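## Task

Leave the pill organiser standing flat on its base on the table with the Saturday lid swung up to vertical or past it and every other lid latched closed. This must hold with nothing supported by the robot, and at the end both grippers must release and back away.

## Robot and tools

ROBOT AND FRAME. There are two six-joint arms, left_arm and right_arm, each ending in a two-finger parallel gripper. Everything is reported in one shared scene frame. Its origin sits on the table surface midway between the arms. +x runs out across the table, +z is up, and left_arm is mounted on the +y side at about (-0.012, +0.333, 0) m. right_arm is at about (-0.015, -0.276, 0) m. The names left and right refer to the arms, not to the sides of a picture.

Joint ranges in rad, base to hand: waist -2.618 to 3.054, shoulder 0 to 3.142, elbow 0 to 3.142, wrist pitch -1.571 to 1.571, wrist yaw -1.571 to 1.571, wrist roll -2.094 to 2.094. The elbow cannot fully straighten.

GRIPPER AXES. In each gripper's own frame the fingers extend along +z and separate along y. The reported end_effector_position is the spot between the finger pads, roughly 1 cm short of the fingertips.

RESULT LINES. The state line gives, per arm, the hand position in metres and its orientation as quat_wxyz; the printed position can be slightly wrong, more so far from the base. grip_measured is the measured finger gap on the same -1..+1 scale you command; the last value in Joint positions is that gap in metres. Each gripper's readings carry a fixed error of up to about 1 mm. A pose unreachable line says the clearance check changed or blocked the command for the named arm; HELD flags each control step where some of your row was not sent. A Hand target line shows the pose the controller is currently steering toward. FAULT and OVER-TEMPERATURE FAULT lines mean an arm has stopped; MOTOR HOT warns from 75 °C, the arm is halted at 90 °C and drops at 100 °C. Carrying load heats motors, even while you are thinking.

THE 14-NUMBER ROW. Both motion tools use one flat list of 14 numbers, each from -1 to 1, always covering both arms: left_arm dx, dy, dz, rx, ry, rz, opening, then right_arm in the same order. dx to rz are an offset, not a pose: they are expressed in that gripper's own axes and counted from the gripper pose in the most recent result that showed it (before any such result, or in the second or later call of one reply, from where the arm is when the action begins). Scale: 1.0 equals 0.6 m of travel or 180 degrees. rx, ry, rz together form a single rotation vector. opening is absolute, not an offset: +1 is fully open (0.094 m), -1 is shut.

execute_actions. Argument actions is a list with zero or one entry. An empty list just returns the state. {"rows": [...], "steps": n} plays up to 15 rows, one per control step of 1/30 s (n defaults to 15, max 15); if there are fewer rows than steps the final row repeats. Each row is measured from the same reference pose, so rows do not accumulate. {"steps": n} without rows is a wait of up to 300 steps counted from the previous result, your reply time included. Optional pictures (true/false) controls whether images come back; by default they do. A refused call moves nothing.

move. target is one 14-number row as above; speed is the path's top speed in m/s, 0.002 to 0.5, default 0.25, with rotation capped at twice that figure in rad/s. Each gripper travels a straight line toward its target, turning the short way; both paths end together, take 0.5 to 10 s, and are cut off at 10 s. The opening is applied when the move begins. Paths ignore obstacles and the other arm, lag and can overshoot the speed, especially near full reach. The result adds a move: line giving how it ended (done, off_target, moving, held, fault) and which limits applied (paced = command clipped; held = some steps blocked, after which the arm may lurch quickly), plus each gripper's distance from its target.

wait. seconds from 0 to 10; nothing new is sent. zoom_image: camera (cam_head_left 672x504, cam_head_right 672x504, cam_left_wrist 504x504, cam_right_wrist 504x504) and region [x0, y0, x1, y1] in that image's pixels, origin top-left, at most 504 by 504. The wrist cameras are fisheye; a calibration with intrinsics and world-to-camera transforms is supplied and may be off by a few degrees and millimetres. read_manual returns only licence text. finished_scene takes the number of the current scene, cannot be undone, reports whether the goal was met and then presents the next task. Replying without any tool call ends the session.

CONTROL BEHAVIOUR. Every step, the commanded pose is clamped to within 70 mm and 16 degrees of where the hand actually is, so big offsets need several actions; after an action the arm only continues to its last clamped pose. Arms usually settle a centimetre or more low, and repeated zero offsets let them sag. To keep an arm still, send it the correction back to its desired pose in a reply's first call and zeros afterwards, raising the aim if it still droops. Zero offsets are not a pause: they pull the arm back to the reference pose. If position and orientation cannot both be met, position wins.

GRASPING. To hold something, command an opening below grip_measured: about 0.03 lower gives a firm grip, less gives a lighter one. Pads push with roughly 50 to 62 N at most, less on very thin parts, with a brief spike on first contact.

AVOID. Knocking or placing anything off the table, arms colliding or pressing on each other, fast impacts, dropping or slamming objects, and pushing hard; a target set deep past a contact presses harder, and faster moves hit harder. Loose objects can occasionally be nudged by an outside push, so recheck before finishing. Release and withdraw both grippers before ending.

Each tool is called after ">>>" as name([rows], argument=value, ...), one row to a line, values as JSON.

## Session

>>> execute_actions(actions=[])

Scene clock: 0.00 s of 4800.00 s.
left_arm: end_effector_position=(+0.5107, +0.4771, +0.1081) grip_measured=+1.000 end_effector_quat_wxyz=(+0.074, -0.479, +0.774, -0.406) | right_arm: end_effector_position=(+0.0862, +0.1724, +0.1095) grip_measured=+1.000 end_effector_quat_wxyz=(+0.074, -0.310, +0.732, +0.603)
Joint positions: left_arm=[ 0.452  2.475  2.281 -1.13   0.824 -0.707  0.094] | right_arm=[ 1.003  1.84   0.736  0.744 -0.732  0.801  0.094]
Joint velocities: left_arm=[ 0.007  0.007  0.012  0.037 -0.022 -0.007  0.   ] | right_arm=[-0.007 -0.002  0.002 -0.022  0.081 -0.007  0.   ]
Hand target (left_arm): +0.514, +0.478, +0.126; +0.095, -0.466, +0.778, -0.411
Hand target (right_arm): +0.088, +0.176, +0.123; +0.088, -0.318, +0.718, +0.613
camera_calibration (this result's frames):
cam_left_wrist: T_world_to_cam=[[0.745452, -0.0285305, 0.665949, -0.441677], [-0.627381, -0.367511, 0.686534, 0.455471], [0.225157, -0.929581, -0.291861, 0.491891], [0, 0, 0, 1]] pos_world=[0.50425, 0.612042, 0.125001]
cam_right_wrist: T_world_to_cam=[[0.297832, -0.171718, -0.939047, 0.11109], [-0.777956, -0.613753, -0.134506, 0.235589], [-0.553246, 0.770597, -0.316384, 0.0663109], [0, 0, 0, 1]] pos_world=[0.186878, 0.112571, 0.156986]

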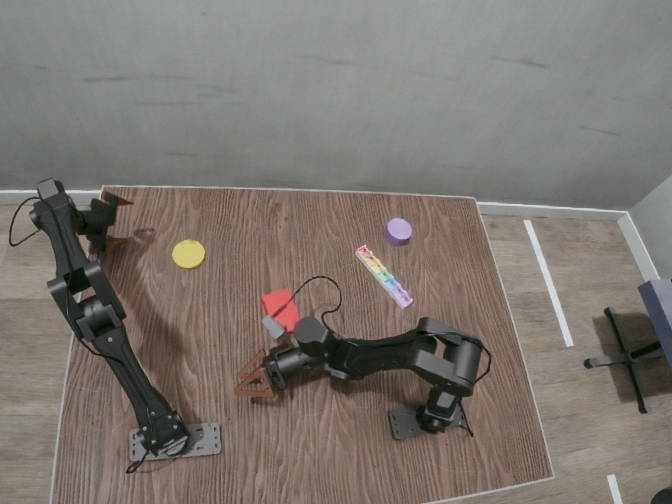

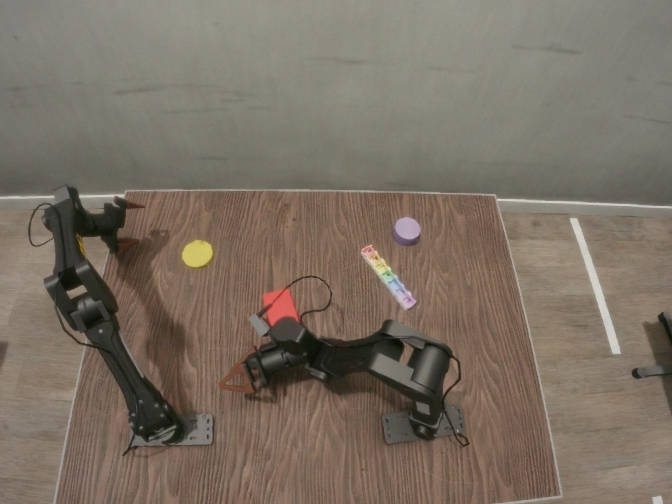

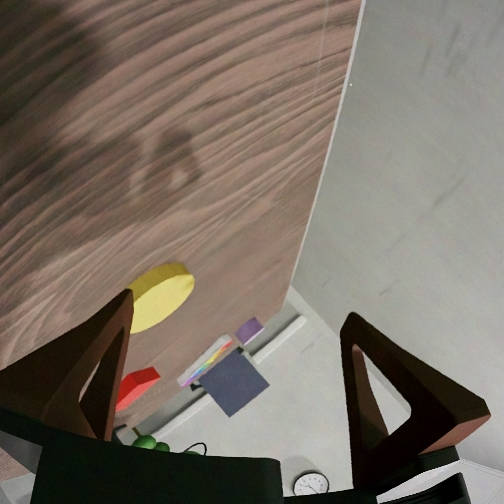

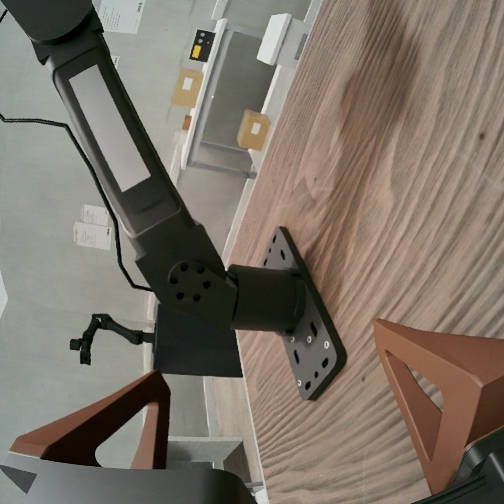

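>>> zoom_image(camera="cam_head_right", region=[340, 210, 460, 320])

>>> zoom_image(camera="cam_head_left", region=[335, 210, 455, 320])

Region (340, 210, 460, 320) of cam_head_right's 672x504 image, scaled by 4.200, with more detail than that image has; it fills the top 462 rows of this view, and the rest is white.

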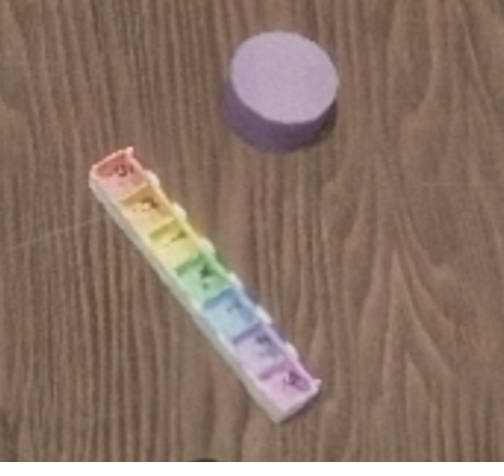

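Region (335, 210, 455, 320) of cam_head_left's 672x504 image, scaled by 4.200, with more detail than that image has; it fills the top 462 rows of this view, and the rest is white.

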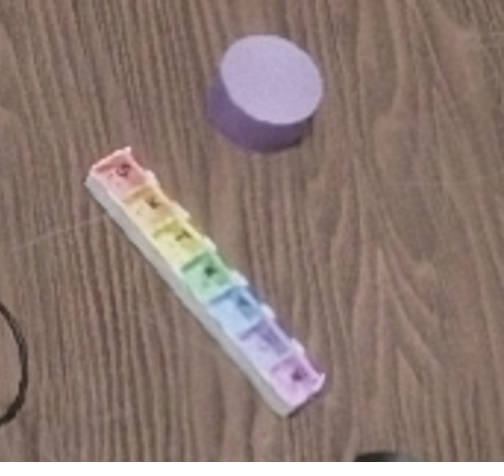

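>>> move(target=[0.6855,-0.056,0.1175,0,0,0.5,1,-0.200,-0.2525,-0.762,0.383,0.163,0.066,1], speed=0.3)

Scene clock: 65.13 s of 4800.00 s.
left_arm: end_effector_position=(+0.3468, +0.0978, +0.1783) grip_measured=+1.000 end_effector_quat_wxyz=(+0.303, +0.201, +0.901, -0.238) | right_arm: end_effector_position=(+0.3774, -0.2158, +0.1482) grip_measured=+1.000 end_effector_quat_wxyz=(-0.014, -0.277, +0.961, +0.009)
Joint positions: left_arm=[-0.521  1.541  1.192 -0.478  0.296 -0.14   0.094] | right_arm=[ 0.063  2.123  2.095 -1.573 -0.014 -0.417  0.094]
Joint velocities: left_arm=[-0.012 -0.012 -0.002 -0.007  0.007 -0.007  0.   ] | right_arm=[ 0.007  0.002 -0.002  0.022 -0.007 -0.081  0.   ]
Hand target (left_arm): +0.350, +0.096, +0.201; +0.337, +0.208, +0.886, -0.242
Hand target (right_arm): +0.382, -0.218, +0.161; +0.002, -0.279, +0.960, +0.001
Off the commanded pose (left_arm): 0.021 m, 5 deg.
Off the commanded pose (right_arm): 0.015 m, 2 deg.
joint sent to its limit (right arm) — the command would take joint 4 (wrist pitch) past its lower limit, so that joint was sent only as far as its limit.
After step 90, 58.83 s passed at rest.
move: off_target (left_arm, right_arm)
camera_calibration (this result's frames):
cam_left_wrist: T_world_to_cam=[[-0.379164, -0.805733, 0.455005, 0.126546], [-0.919549, 0.382971, -0.0881036, 0.331048], [-0.103266, -0.451806, -0.88612, 0.369819], [0, 0, 0, 1]] pos_world=[0.390586, 0.142267, 0.299292]
cam_right_wrist: T_world_to_cam=[[0.275644, -0.960907, -0.026037, -0.303132], [-0.896186, -0.266686, 0.354582, 0.276094], [-0.347664, -0.0744044, -0.934662, 0.370496], [0, 0, 0, 1]] pos_world=[0.459796, -0.190085, 0.240498]

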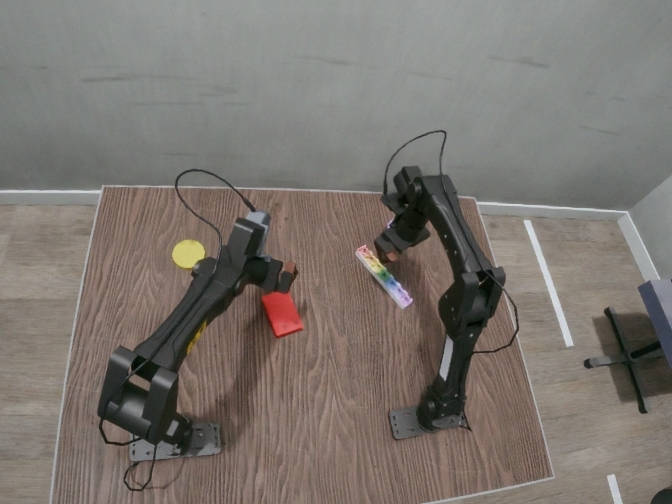

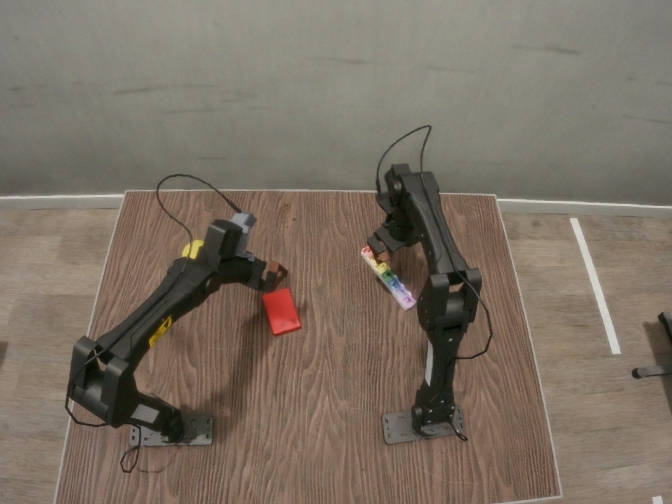

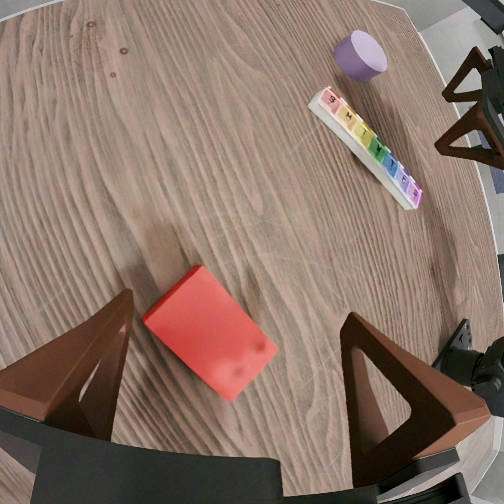

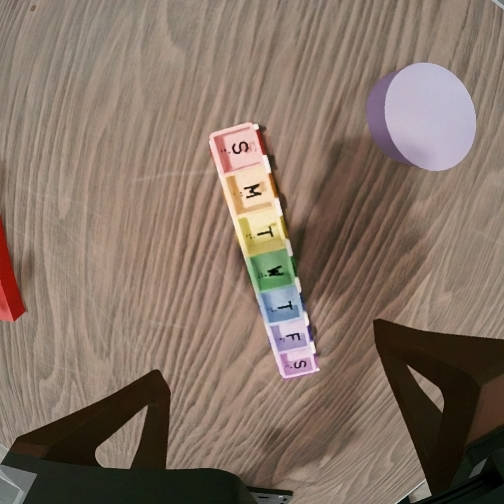

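>>> move(target=[0.029,-0.389,0.162,-0.053,-0.162,0.652,1,0.022,-0.0025,0.113,0,0,0,1], speed=0.25)

Scene clock: 98.77 s of 4800.00 s.
left_arm: end_effector_position=(+0.2554, -0.1279, +0.1474) grip_measured=+1.000 end_effector_quat_wxyz=(+0.528, +0.802, +0.233, +0.155) | right_arm: end_effector_position=(+0.3618, -0.2201, +0.0708) grip_measured=+1.000 end_effector_quat_wxyz=(-0.037, -0.278, +0.960, +0.012)
Joint positions: left_arm=[-1.127  1.83   1.056  0.369 -0.061  1.549  0.094] | right_arm=[ 0.058  2.085  1.726 -1.289 -0.012 -0.425  0.094]
Joint velocities: left_arm=[-0.002  0.007 -0.017  0.037  0.007  0.007  0.   ] | right_arm=[ 0.002  0.002 -0.012  0.037 -0.022 -0.051  0.   ]
Hand target (left_arm): +0.256, -0.140, +0.167; +0.552, +0.788, +0.225, +0.153
Hand target (right_arm): +0.366, -0.223, +0.080; -0.015, -0.277, +0.961, +0.009
Off the commanded pose (left_arm): 0.026 m, 3 deg.
Off the commanded pose (right_arm): 0.011 m, 3 deg.
After step 90, 25.87 s passed at rest.
move: off_target (left_arm, right_arm)
camera_calibration (this result's frames):
cam_left_wrist: T_world_to_cam=[[-0.387521, 0.263045, -0.883535, 0.260202], [0.382413, 0.917942, 0.105561, 0.0380463], [0.838801, -0.296968, -0.456313, -0.0531191], [0, 0, 0, 1]] pos_world=[0.130841, -0.119144, 0.201643]
cam_right_wrist: T_world_to_cam=[[0.276946, -0.960363, -0.0316813, -0.304998], [-0.878363, -0.266391, 0.39688, 0.278966], [-0.389589, -0.0820866, -0.917323, 0.304725], [0, 0, 0, 1]] pos_world=[0.448219, -0.19358, 0.159152]

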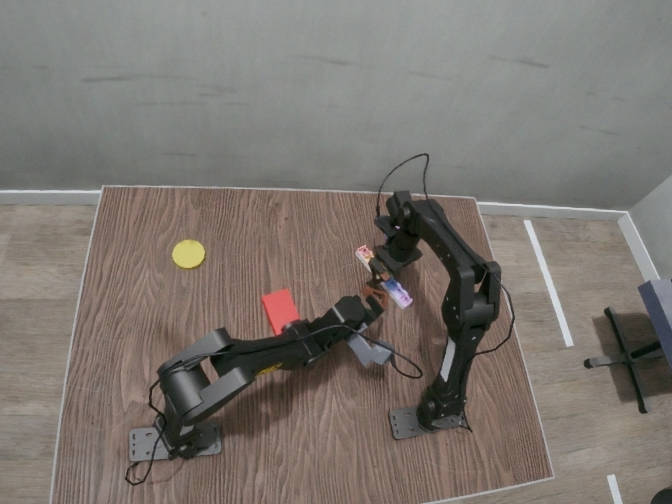

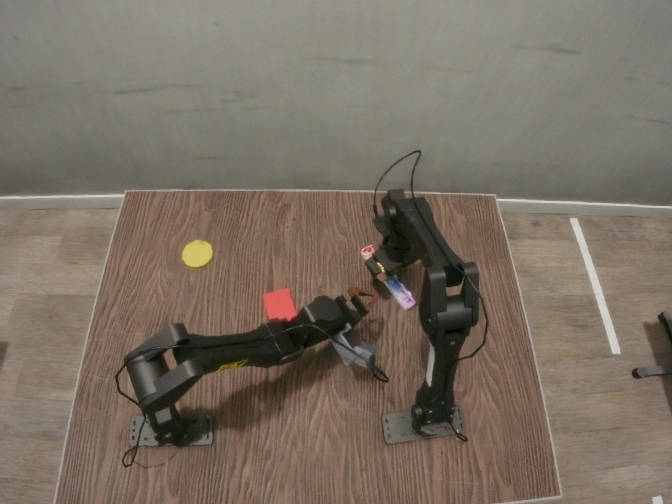

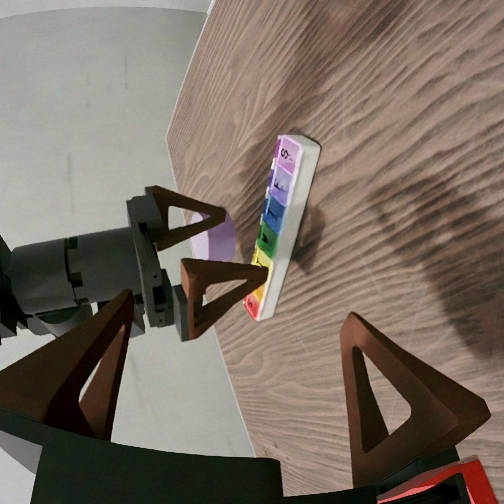

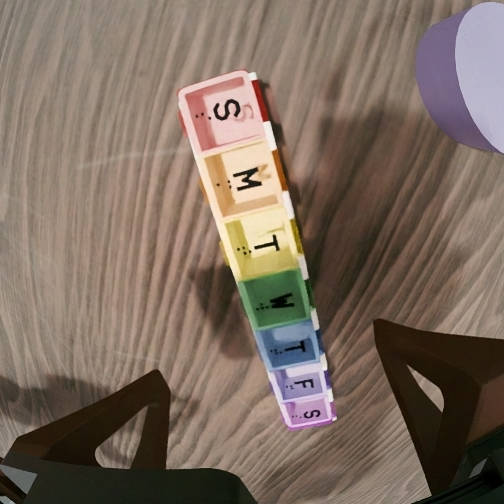

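>>> move(target=[0,-0.03,-0.012,0.017,0,0,1,-0.008,-0.015,0.05,0,-0.012,0,1], speed=0.1)

Scene clock: 108.20 s of 4800.00 s.
left_arm: end_effector_position=(+0.2498, -0.1177, +0.1247) grip_measured=+1.000 end_effector_quat_wxyz=(+0.498, +0.821, +0.234, +0.150) | right_arm: end_effector_position=(+0.3654, -0.2250, +0.0396) grip_measured=+1.000 end_effector_quat_wxyz=(-0.032, -0.278, +0.960, +0.012)
Joint positions: left_arm=[-1.127  1.83   1.026  0.327 -0.06   1.554  0.094] | right_arm=[ 0.043  2.109  1.637 -1.166 -0.013 -0.439  0.094]
Joint velocities: left_arm=[ 0.012 -0.007  0.012  0.037 -0.051  0.037  0.   ] | right_arm=[ 0.017 -0.007 -0.012  0.022 -0.022 -0.037  0.   ]
Hand target (left_arm): +0.248, -0.116, +0.134; +0.506, +0.815, +0.237, +0.149
Hand target (right_arm): +0.369, -0.225, +0.040; -0.019, -0.277, +0.960, +0.017
Off the commanded pose (left_arm): 0.009 m, 1 deg.
Off the commanded pose (right_arm): 0.003 m, 2 deg.
After step 90, 5.47 s passed at rest.
move: done
camera_calibration (this result's frames):
cam_left_wrist: T_world_to_cam=[[-0.413218, 0.32136, -0.852044, 0.244671], [0.388924, 0.908313, 0.153966, 0.024485], [0.823401, -0.267759, -0.500316, -0.042918], [0, 0, 0, 1]] pos_world=[0.126918, -0.112359, 0.183228]
cam_right_wrist: T_world_to_cam=[[0.277206, -0.960294, -0.0315014, -0.311784], [-0.88238, -0.267415, 0.387162, 0.294871], [-0.380213, -0.0795273, -0.921473, 0.27443], [0, 0, 0, 1]] pos_world=[0.450958, -0.198726, 0.128896]

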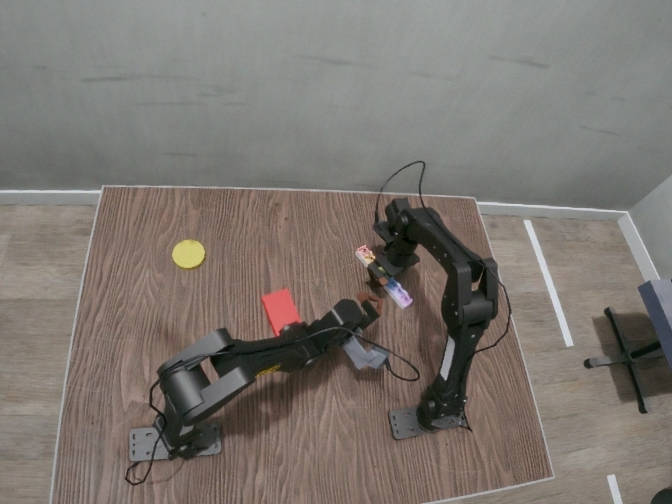

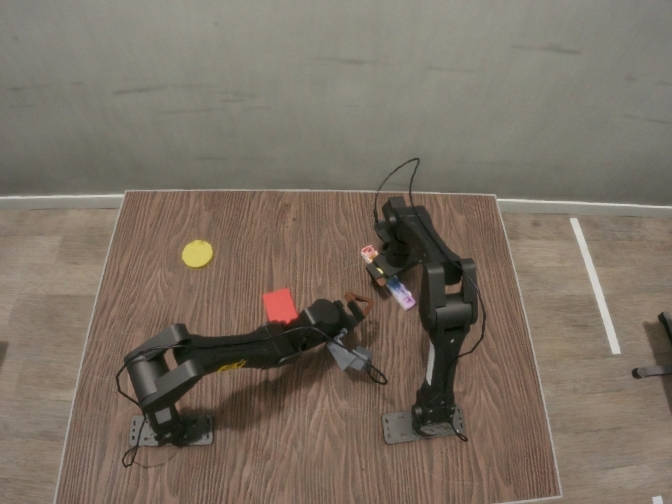

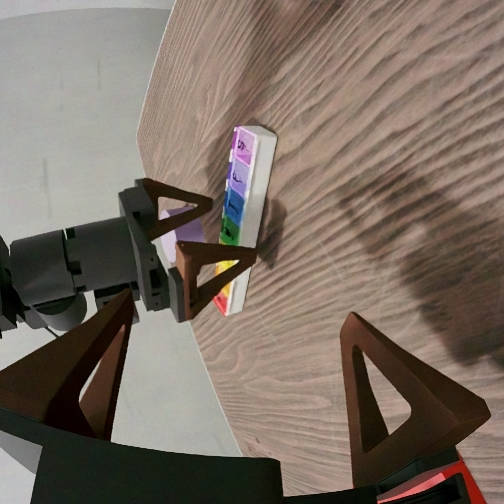

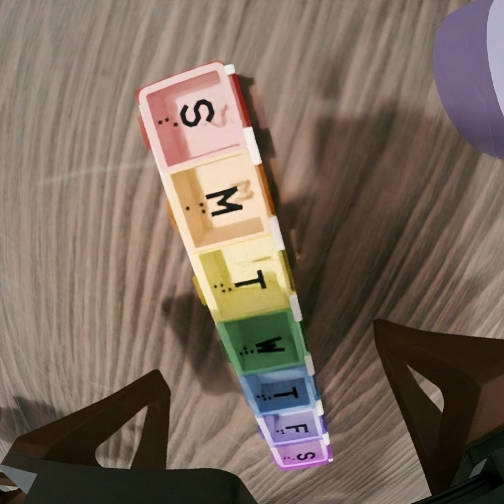

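>>> move(target=[0,0.03,-0.01,-0.03,0,0,1,0,0,0.017,0,-0.008,0,0], speed=0.04)

>>> zoom_image(camera="cam_left_wrist", region=[130, 100, 330, 340])

Scene clock: 116.10 s of 4800.00 s.
left_arm: end_effector_position=(+0.2515, -0.1208, +0.1339) grip_measured=+1.000 end_effector_quat_wxyz=(+0.523, +0.806, +0.226, +0.159) | right_arm: end_effector_position=(+0.3621, -0.2255, +0.0282) grip_measured=+0.002 end_effector_quat_wxyz=(-0.033, -0.278, +0.960, +0.012)
Joint positions: left_arm=[-1.127  1.83   1.002  0.413 -0.06   1.566  0.094] | right_arm=[ 0.043  2.109  1.59  -1.12  -0.013 -0.439  0.047]
Joint velocities: left_arm=[ 0.012  0.012 -0.007 -0.007 -0.022  0.037  0.   ] | right_arm=[-0.002 -0.002  0.002 -0.037  0.007  0.007  0.   ]
Hand target (left_arm): +0.251, -0.120, +0.144; +0.536, +0.797, +0.227, +0.161
Hand target (right_arm): +0.365, -0.225, +0.029; -0.020, -0.278, +0.960, +0.015
Off the commanded pose (left_arm): 0.010 m, 2 deg.
Off the commanded pose (right_arm): 0.003 m, 2 deg.
After step 90, 3.43 s passed at rest.
move: done
camera_calibration (this result's frames):
cam_left_wrist: T_world_to_cam=[[-0.377566, 0.280528, -0.882467, 0.244367], [0.388096, 0.913205, 0.124251, 0.0300172], [0.840729, -0.295569, -0.453667, -0.0545428], [0, 0, 0, 1]] pos_world=[0.126471, -0.112085, 0.187172]
cam_right_wrist: T_world_to_cam=[[0.277523, -0.960194, -0.0317637, -0.311705], [-0.881692, -0.267687, 0.38854, 0.29589], [-0.381576, -0.0798231, -0.920884, 0.26301], [0, 0, 0, 1]] pos_world=[0.447748, -0.199097, 0.117336]

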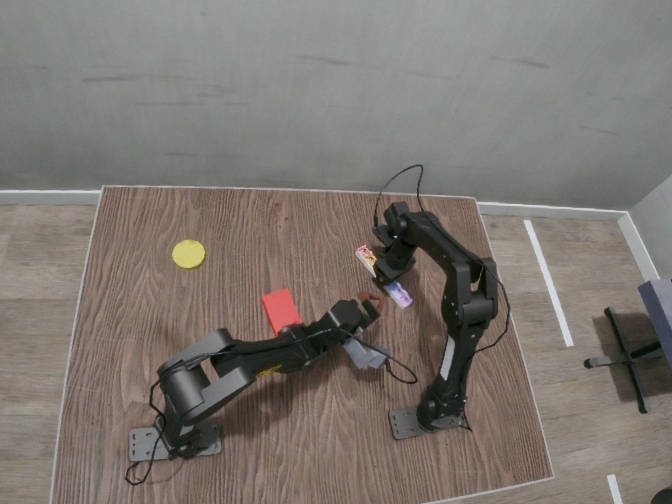

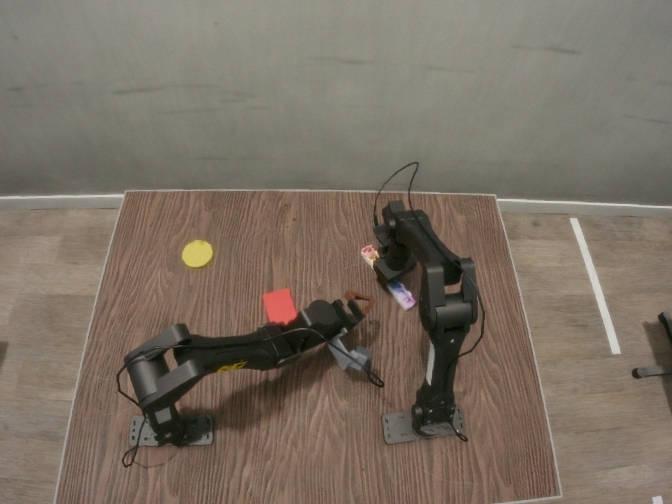

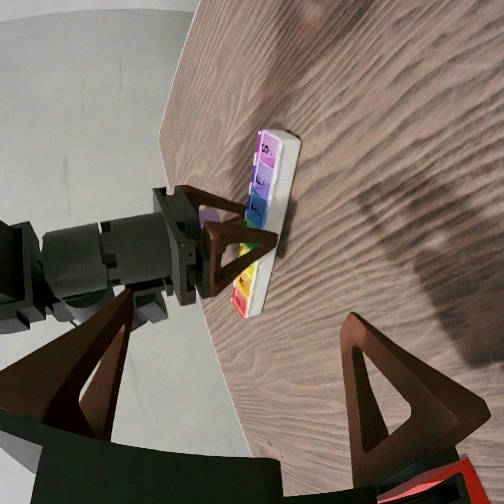

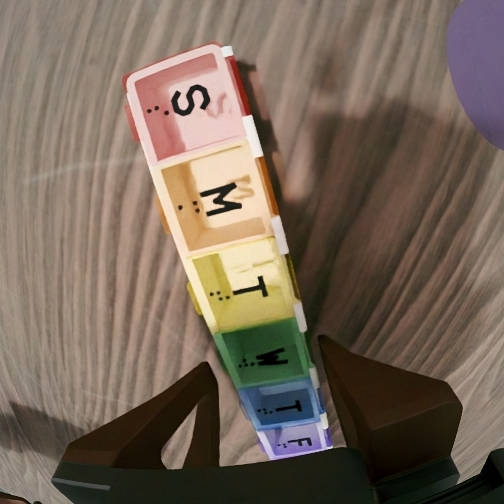

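Region (130, 100, 330, 340) of cam_left_wrist's 504x504 image, scaled by 2.100, with more detail than that image has.

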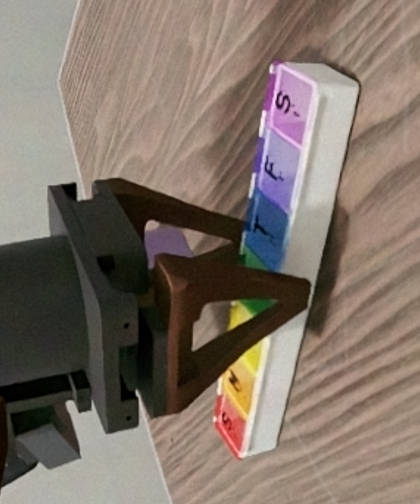

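>>> execute_actions([
  {"rows":[[0,0.02,-0.005,-0.02,0,0,1,0,0,0.004,0,-0.008,0,-0.42]],"steps":15},
])

Scene clock: 118.93 s of 4800.00 s.
left_arm: end_effector_position=(+0.2527, -0.1231, +0.1413) grip_measured=+1.000 end_effector_quat_wxyz=(+0.539, +0.796, +0.220, +0.166) | right_arm: end_effector_position=(+0.3623, -0.2252, +0.0268) grip_measured=-0.309 end_effector_quat_wxyz=(-0.030, -0.279, +0.960, +0.012)
Joint positions: left_arm=[-1.127  1.83   0.993  0.464 -0.06   1.576  0.094] | right_arm=[ 0.043  2.106  1.58  -1.107 -0.014 -0.441  0.032]
Joint velocities: left_arm=[-0.012 -0.017 -0.012  0.007  0.037 -0.037  0.   ] | right_arm=[ 0.002 -0.007  0.002 -0.051  0.007  0.022  0.   ]
Hand target (left_arm): +0.252, -0.123, +0.146; +0.548, +0.790, +0.221, +0.166
Hand target (right_arm): +0.362, -0.225, +0.026; -0.021, -0.278, +0.960, +0.015
Off the commanded pose (left_arm): 0.005 m, 1 deg.
Off the commanded pose (right_arm): 0.001 m, 1 deg.
Steps of this call (steps 1 to 70: nothing new was sent; steps 71 to 85: all 15 steps of this action). Readings (end_effector_position):
71: left_arm (+0.2517, -0.1212, +0.1350) | right_arm (+0.3624, -0.2254, +0.0275)
72: left_arm (+0.2518, -0.1214, +0.1358) | right_arm (+0.3622, -0.2253, +0.0266)
74: left_arm (+0.2519, -0.1216, +0.1369) | right_arm (+0.3624, -0.2252, +0.0268)
78: left_arm (+0.2523, -0.1224, +0.1393) | right_arm (+0.3623, -0.2252, +0.0268)
85: the state above
camera_calibration (this result's frames):
cam_left_wrist: T_world_to_cam=[[-0.352259, 0.2539, -0.900804, 0.244964], [0.388297, 0.915398, 0.10617, 0.033457], [0.851551, -0.31238, -0.421046, -0.0623027], [0, 0, 0, 1]] pos_world=[0.126354, -0.112285, 0.19088]
cam_right_wrist: T_world_to_cam=[[0.279103, -0.959727, -0.032029, -0.312058], [-0.883587, -0.269734, 0.382777, 0.297146], [-0.376001, -0.0785337, -0.923285, 0.260145], [0, 0, 0, 1]] pos_world=[0.447465, -0.19891, 0.116452]

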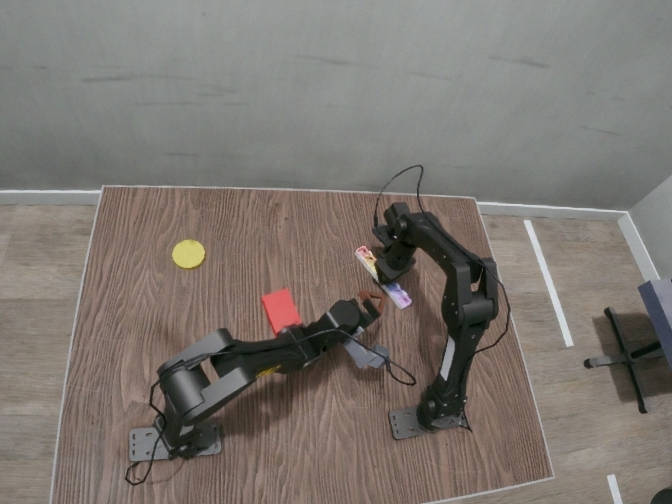

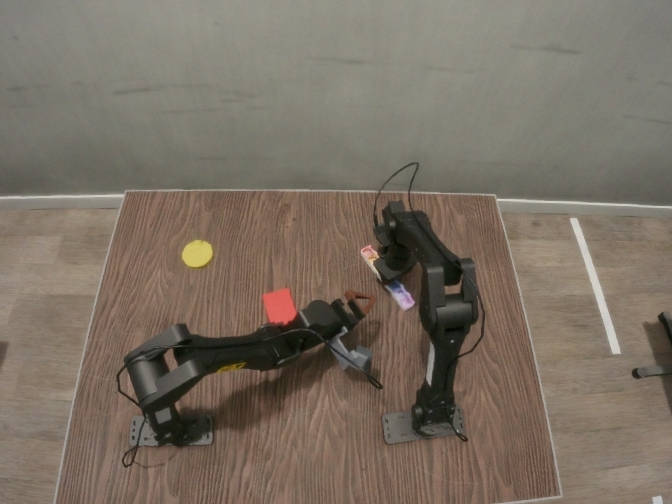

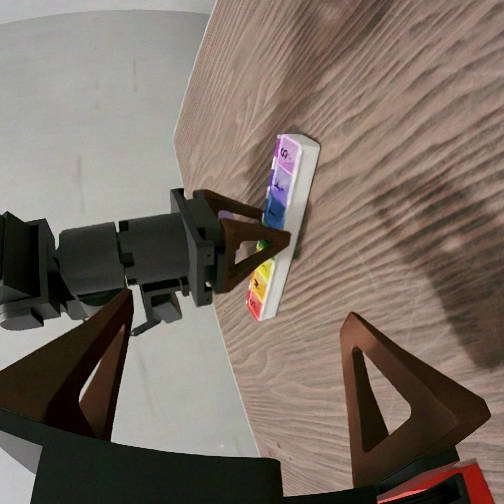

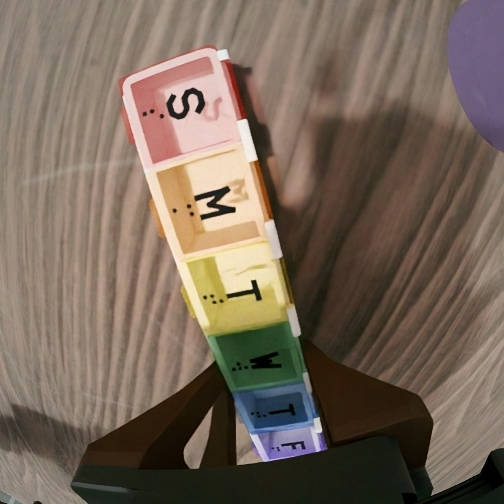

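>>> zoom_image(camera="cam_left_wrist", region=[230, 110, 370, 250])

Region (230, 110, 370, 250) of cam_left_wrist's 504x504 image, scaled by 3.600, with more detail than that image has.

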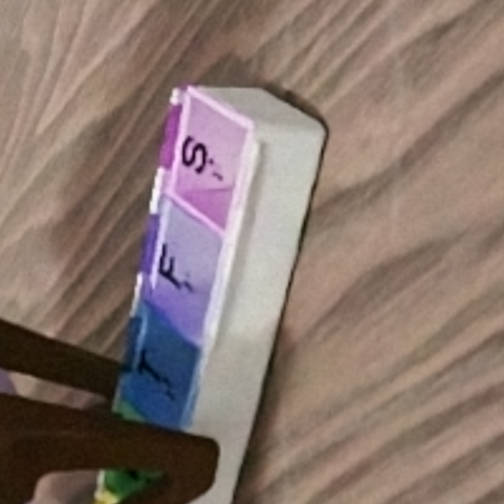

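>>> move(target=[-0.0415,0.022,0.172,-0.012,0,0,1,0,0,0,0,-0.006,0,-0.40], speed=0.15)

Scene clock: 135.60 s of 4800.00 s.
left_arm: end_effector_position=(+0.2852, -0.2094, +0.0936) grip_measured=+1.000 end_effector_quat_wxyz=(+0.534, +0.799, +0.216, +0.170) | right_arm: end_effector_position=(+0.3623, -0.2252, +0.0268) grip_measured=-0.309 end_effector_quat_wxyz=(-0.030, -0.279, +0.960, +0.012)
Joint positions: left_arm=[-1.157  2.223  1.383  0.459 -0.093  1.578  0.094] | right_arm=[ 0.043  2.106  1.58  -1.107 -0.014 -0.441  0.032]
Joint velocities: left_arm=[-0.007  0.002  0.017  0.037 -0.051 -0.022  0.   ] | right_arm=[-0.002 -0.017 -0.012  0.007  0.037  0.007 -0.001]
Hand target (left_arm): +0.285, -0.219, +0.113; +0.554, +0.786, +0.217, +0.169
Hand target (right_arm): +0.362, -0.225, +0.027; -0.021, -0.278, +0.960, +0.014
Off the commanded pose (left_arm): 0.025 m, 3 deg.
Off the commanded pose (right_arm): 0.000 m, 1 deg.
After step 90, 12.53 s passed at rest.
move: off_target (left_arm)
camera_calibration (this result's frames):
cam_left_wrist: T_world_to_cam=[[-0.343731, 0.266694, -0.900402, 0.235533], [0.388502, 0.913308, 0.122205, 0.102899], [0.854936, -0.307802, -0.417544, -0.137371], [0, 0, 0, 1]] pos_world=[0.158426, -0.199077, 0.142141]
cam_right_wrist: T_world_to_cam=[[0.279103, -0.959727, -0.032029, -0.312058], [-0.883587, -0.269734, 0.382777, 0.297146], [-0.376001, -0.0785337, -0.923285, 0.260145], [0, 0, 0, 1]] pos_world=[0.447465, -0.19891, 0.116452]

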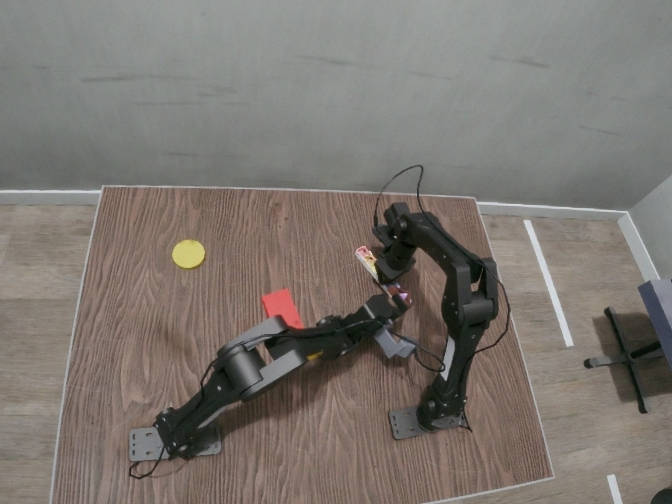

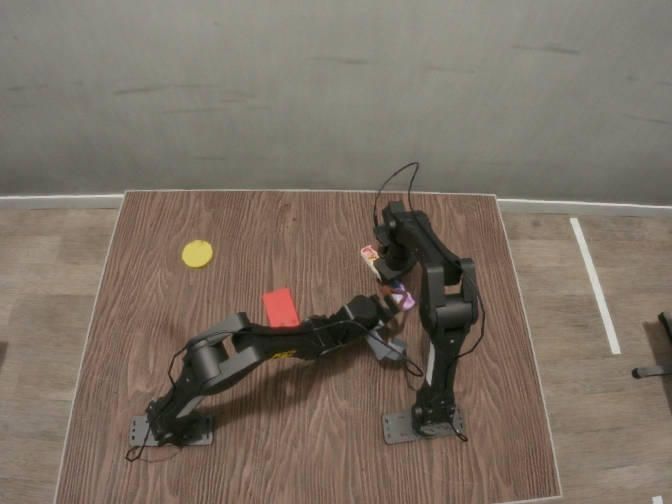

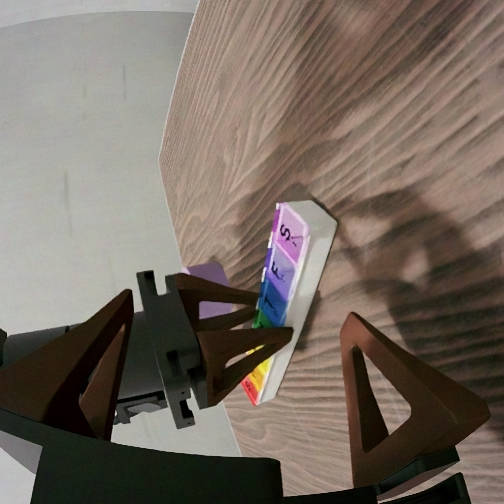

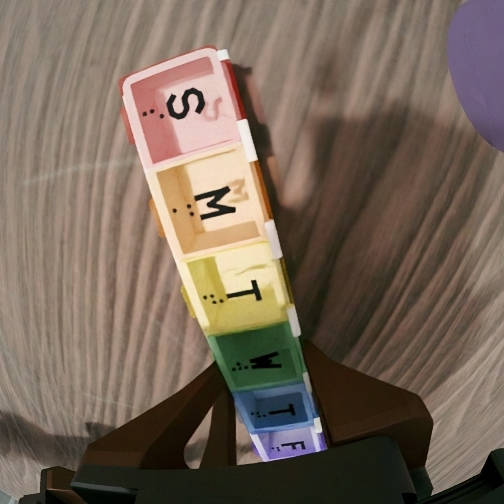

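>>> zoom_image(camera="cam_left_wrist", region=[250, 190, 390, 330])

Region (250, 190, 390, 330) of cam_left_wrist's 504x504 image, scaled by 3.600, with more detail than that image has.

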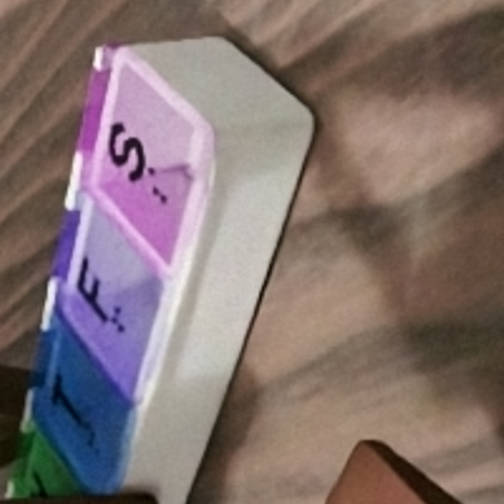

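>>> move(target=[-0.0195,0.036,0.0615,-0.017,0,0,1,0,0,0,0,-0.006,0,-0.40], speed=0.05)

>>> zoom_image(camera="cam_left_wrist", region=[250, 210, 410, 370])

Scene clock: 152.93 s of 4800.00 s.
left_arm: end_effector_position=(+0.2971, -0.2407, +0.0809) grip_measured=+1.000 end_effector_quat_wxyz=(+0.538, +0.796, +0.213, +0.175) | right_arm: end_effector_position=(+0.3623, -0.2252, +0.0268) grip_measured=-0.309 end_effector_quat_wxyz=(-0.030, -0.279, +0.960, +0.012)
Joint positions: left_arm=[-1.166  2.359  1.557  0.433 -0.104  1.584  0.094] | right_arm=[ 0.043  2.106  1.58  -1.107 -0.014 -0.441  0.032]
Joint velocities: left_arm=[ 0.012 -0.022 -0.017 -0.007  0.022 -0.037  0.   ] | right_arm=[0.002 0.002 0.002 0.007 0.007 0.007 0.001]
Hand target (left_arm): +0.297, -0.250, +0.099; +0.556, +0.785, +0.211, +0.176
Hand target (right_arm): +0.362, -0.225, +0.027; -0.021, -0.278, +0.960, +0.014
Off the commanded pose (left_arm): 0.021 m, 2 deg.
Off the commanded pose (right_arm): 0.000 m, 1 deg.
After step 90, 13.03 s passed at rest.
move: off_target (left_arm)
camera_calibration (this result's frames):
cam_left_wrist: T_world_to_cam=[[-0.331274, 0.261246, -0.906647, 0.232102], [0.387021, 0.913972, 0.121945, 0.129084], [0.860507, -0.310494, -0.403882, -0.165862], [0, 0, 0, 1]] pos_world=[0.169657, -0.230114, 0.127705]
cam_right_wrist: T_world_to_cam=[[0.279103, -0.959727, -0.032029, -0.312058], [-0.883587, -0.269734, 0.382777, 0.297146], [-0.376001, -0.0785337, -0.923285, 0.260145], [0, 0, 0, 1]] pos_world=[0.447465, -0.19891, 0.116452]

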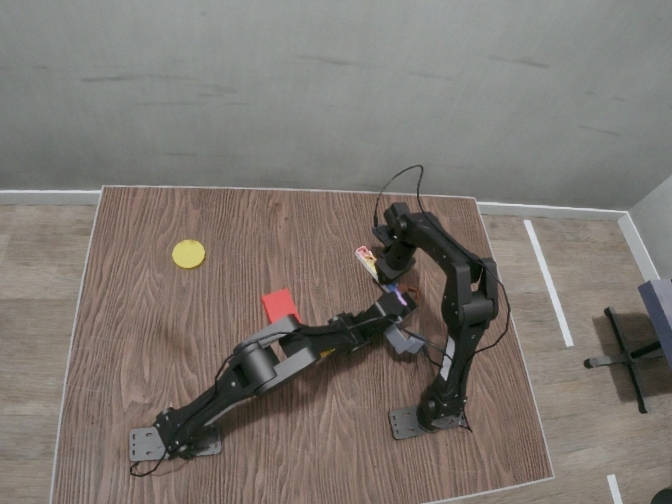

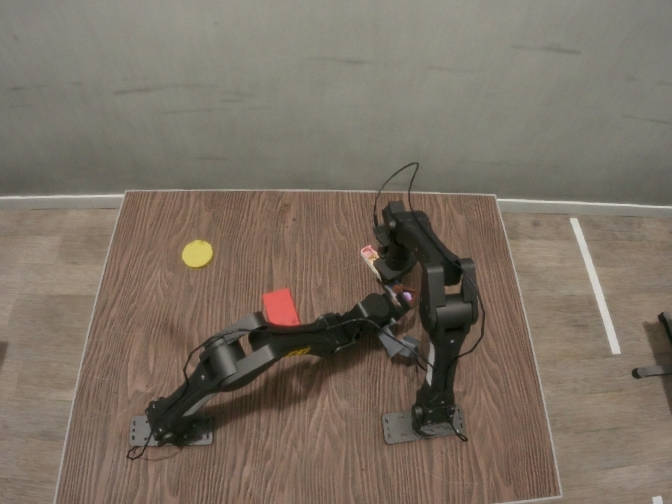

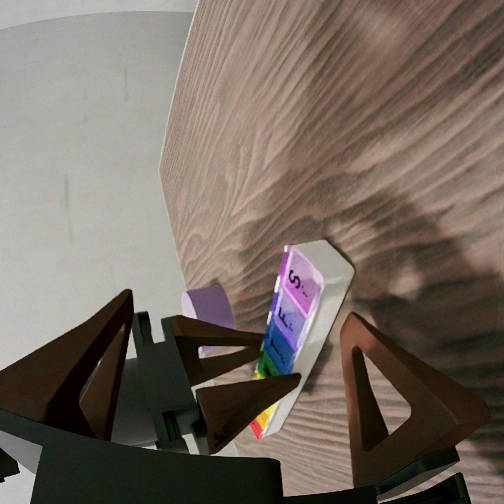

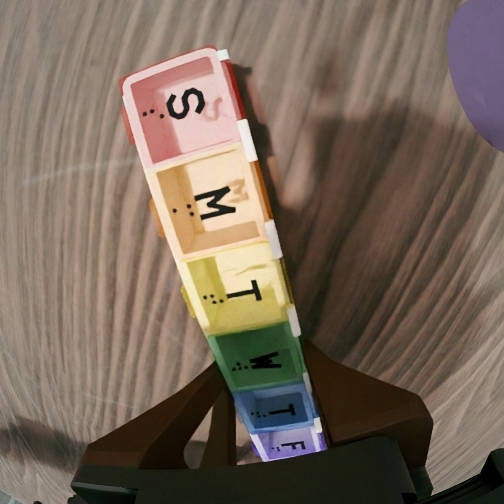

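Region (250, 210, 410, 370) of cam_left_wrist's 504x504 image, scaled by 3.150, with more detail than that image has.

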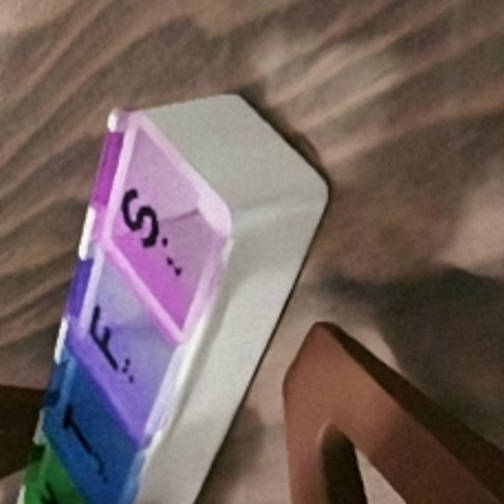

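>>> execute_actions(actions=[])

Scene clock: 163.57 s of 4800.00 s.
left_arm: end_effector_position=(+0.2972, -0.2407, +0.0809) grip_measured=+1.000 end_effector_quat_wxyz=(+0.538, +0.796, +0.213, +0.175) | right_arm: end_effector_position=(+0.3623, -0.2252, +0.0268) grip_measured=-0.309 end_effector_quat_wxyz=(-0.030, -0.279, +0.960, +0.012)
Joint positions: left_arm=[-1.166  2.359  1.557  0.433 -0.105  1.584  0.094] | right_arm=[ 0.043  2.106  1.58  -1.107 -0.014 -0.441  0.032]
Joint velocities: left_arm=[ 0.007 -0.007  0.002 -0.037 -0.022  0.081  0.   ] | right_arm=[ 0.002 -0.012  0.002 -0.095  0.007  0.051  0.   ]
Hand target (left_arm): +0.297, -0.250, +0.099; +0.556, +0.785, +0.211, +0.176
Hand target (right_arm): +0.362, -0.225, +0.027; -0.021, -0.278, +0.960, +0.014
Off the commanded pose (left_arm): 0.021 m, 2 deg.
Off the commanded pose (right_arm): 0.000 m, 1 deg.
Steps of this call (steps 1 to 90: nothing new was sent; then 7.63 s passed at rest). Readings (end_effector_position):
1: left_arm (+0.2971, -0.2407, +0.0809) | right_arm (+0.3623, -0.2252, +0.0268)
2: left_arm (+0.2971, -0.2407, +0.0809) | right_arm (+0.3623, -0.2252, +0.0268)
4: left_arm (+0.2972, -0.2407, +0.0809) | right_arm (+0.3623, -0.2252, +0.0268)
8: left_arm (+0.2972, -0.2407, +0.0809) | right_arm (+0.3623, -0.2252, +0.0268)
90: the state above
camera_calibration (this result's frames):
cam_left_wrist: T_world_to_cam=[[-0.331255, 0.261184, -0.906672, 0.232096], [0.386681, 0.914102, 0.122049, 0.129152], [0.860667, -0.310163, -0.403795, -0.165875], [0, 0, 0, 1]] pos_world=[0.169705, -0.230126, 0.127692]
cam_right_wrist: T_world_to_cam=[[0.279103, -0.959727, -0.032029, -0.312058], [-0.883587, -0.269734, 0.382777, 0.297146], [-0.376001, -0.0785337, -0.923285, 0.260145], [0, 0, 0, 1]] pos_world=[0.447465, -0.19891, 0.116452]

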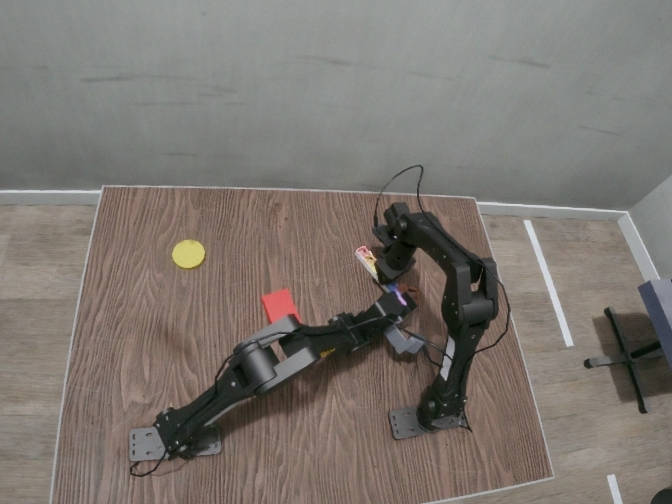

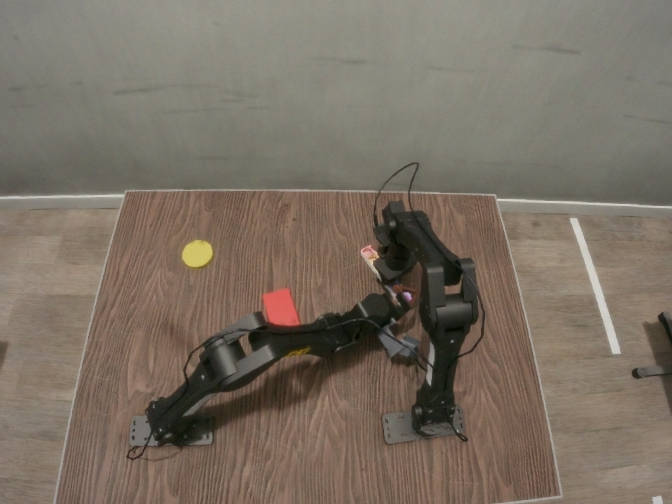

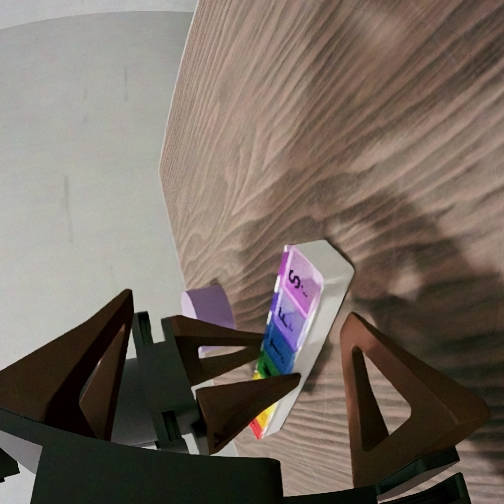

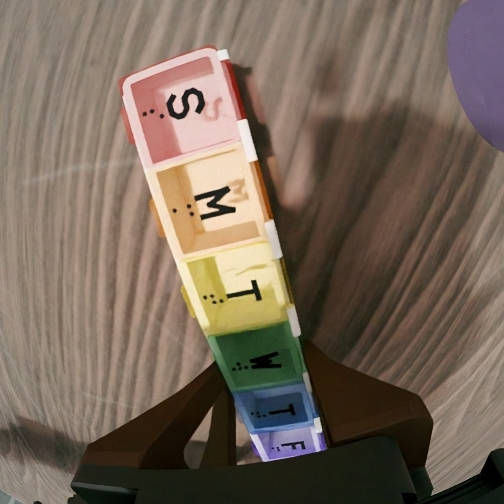

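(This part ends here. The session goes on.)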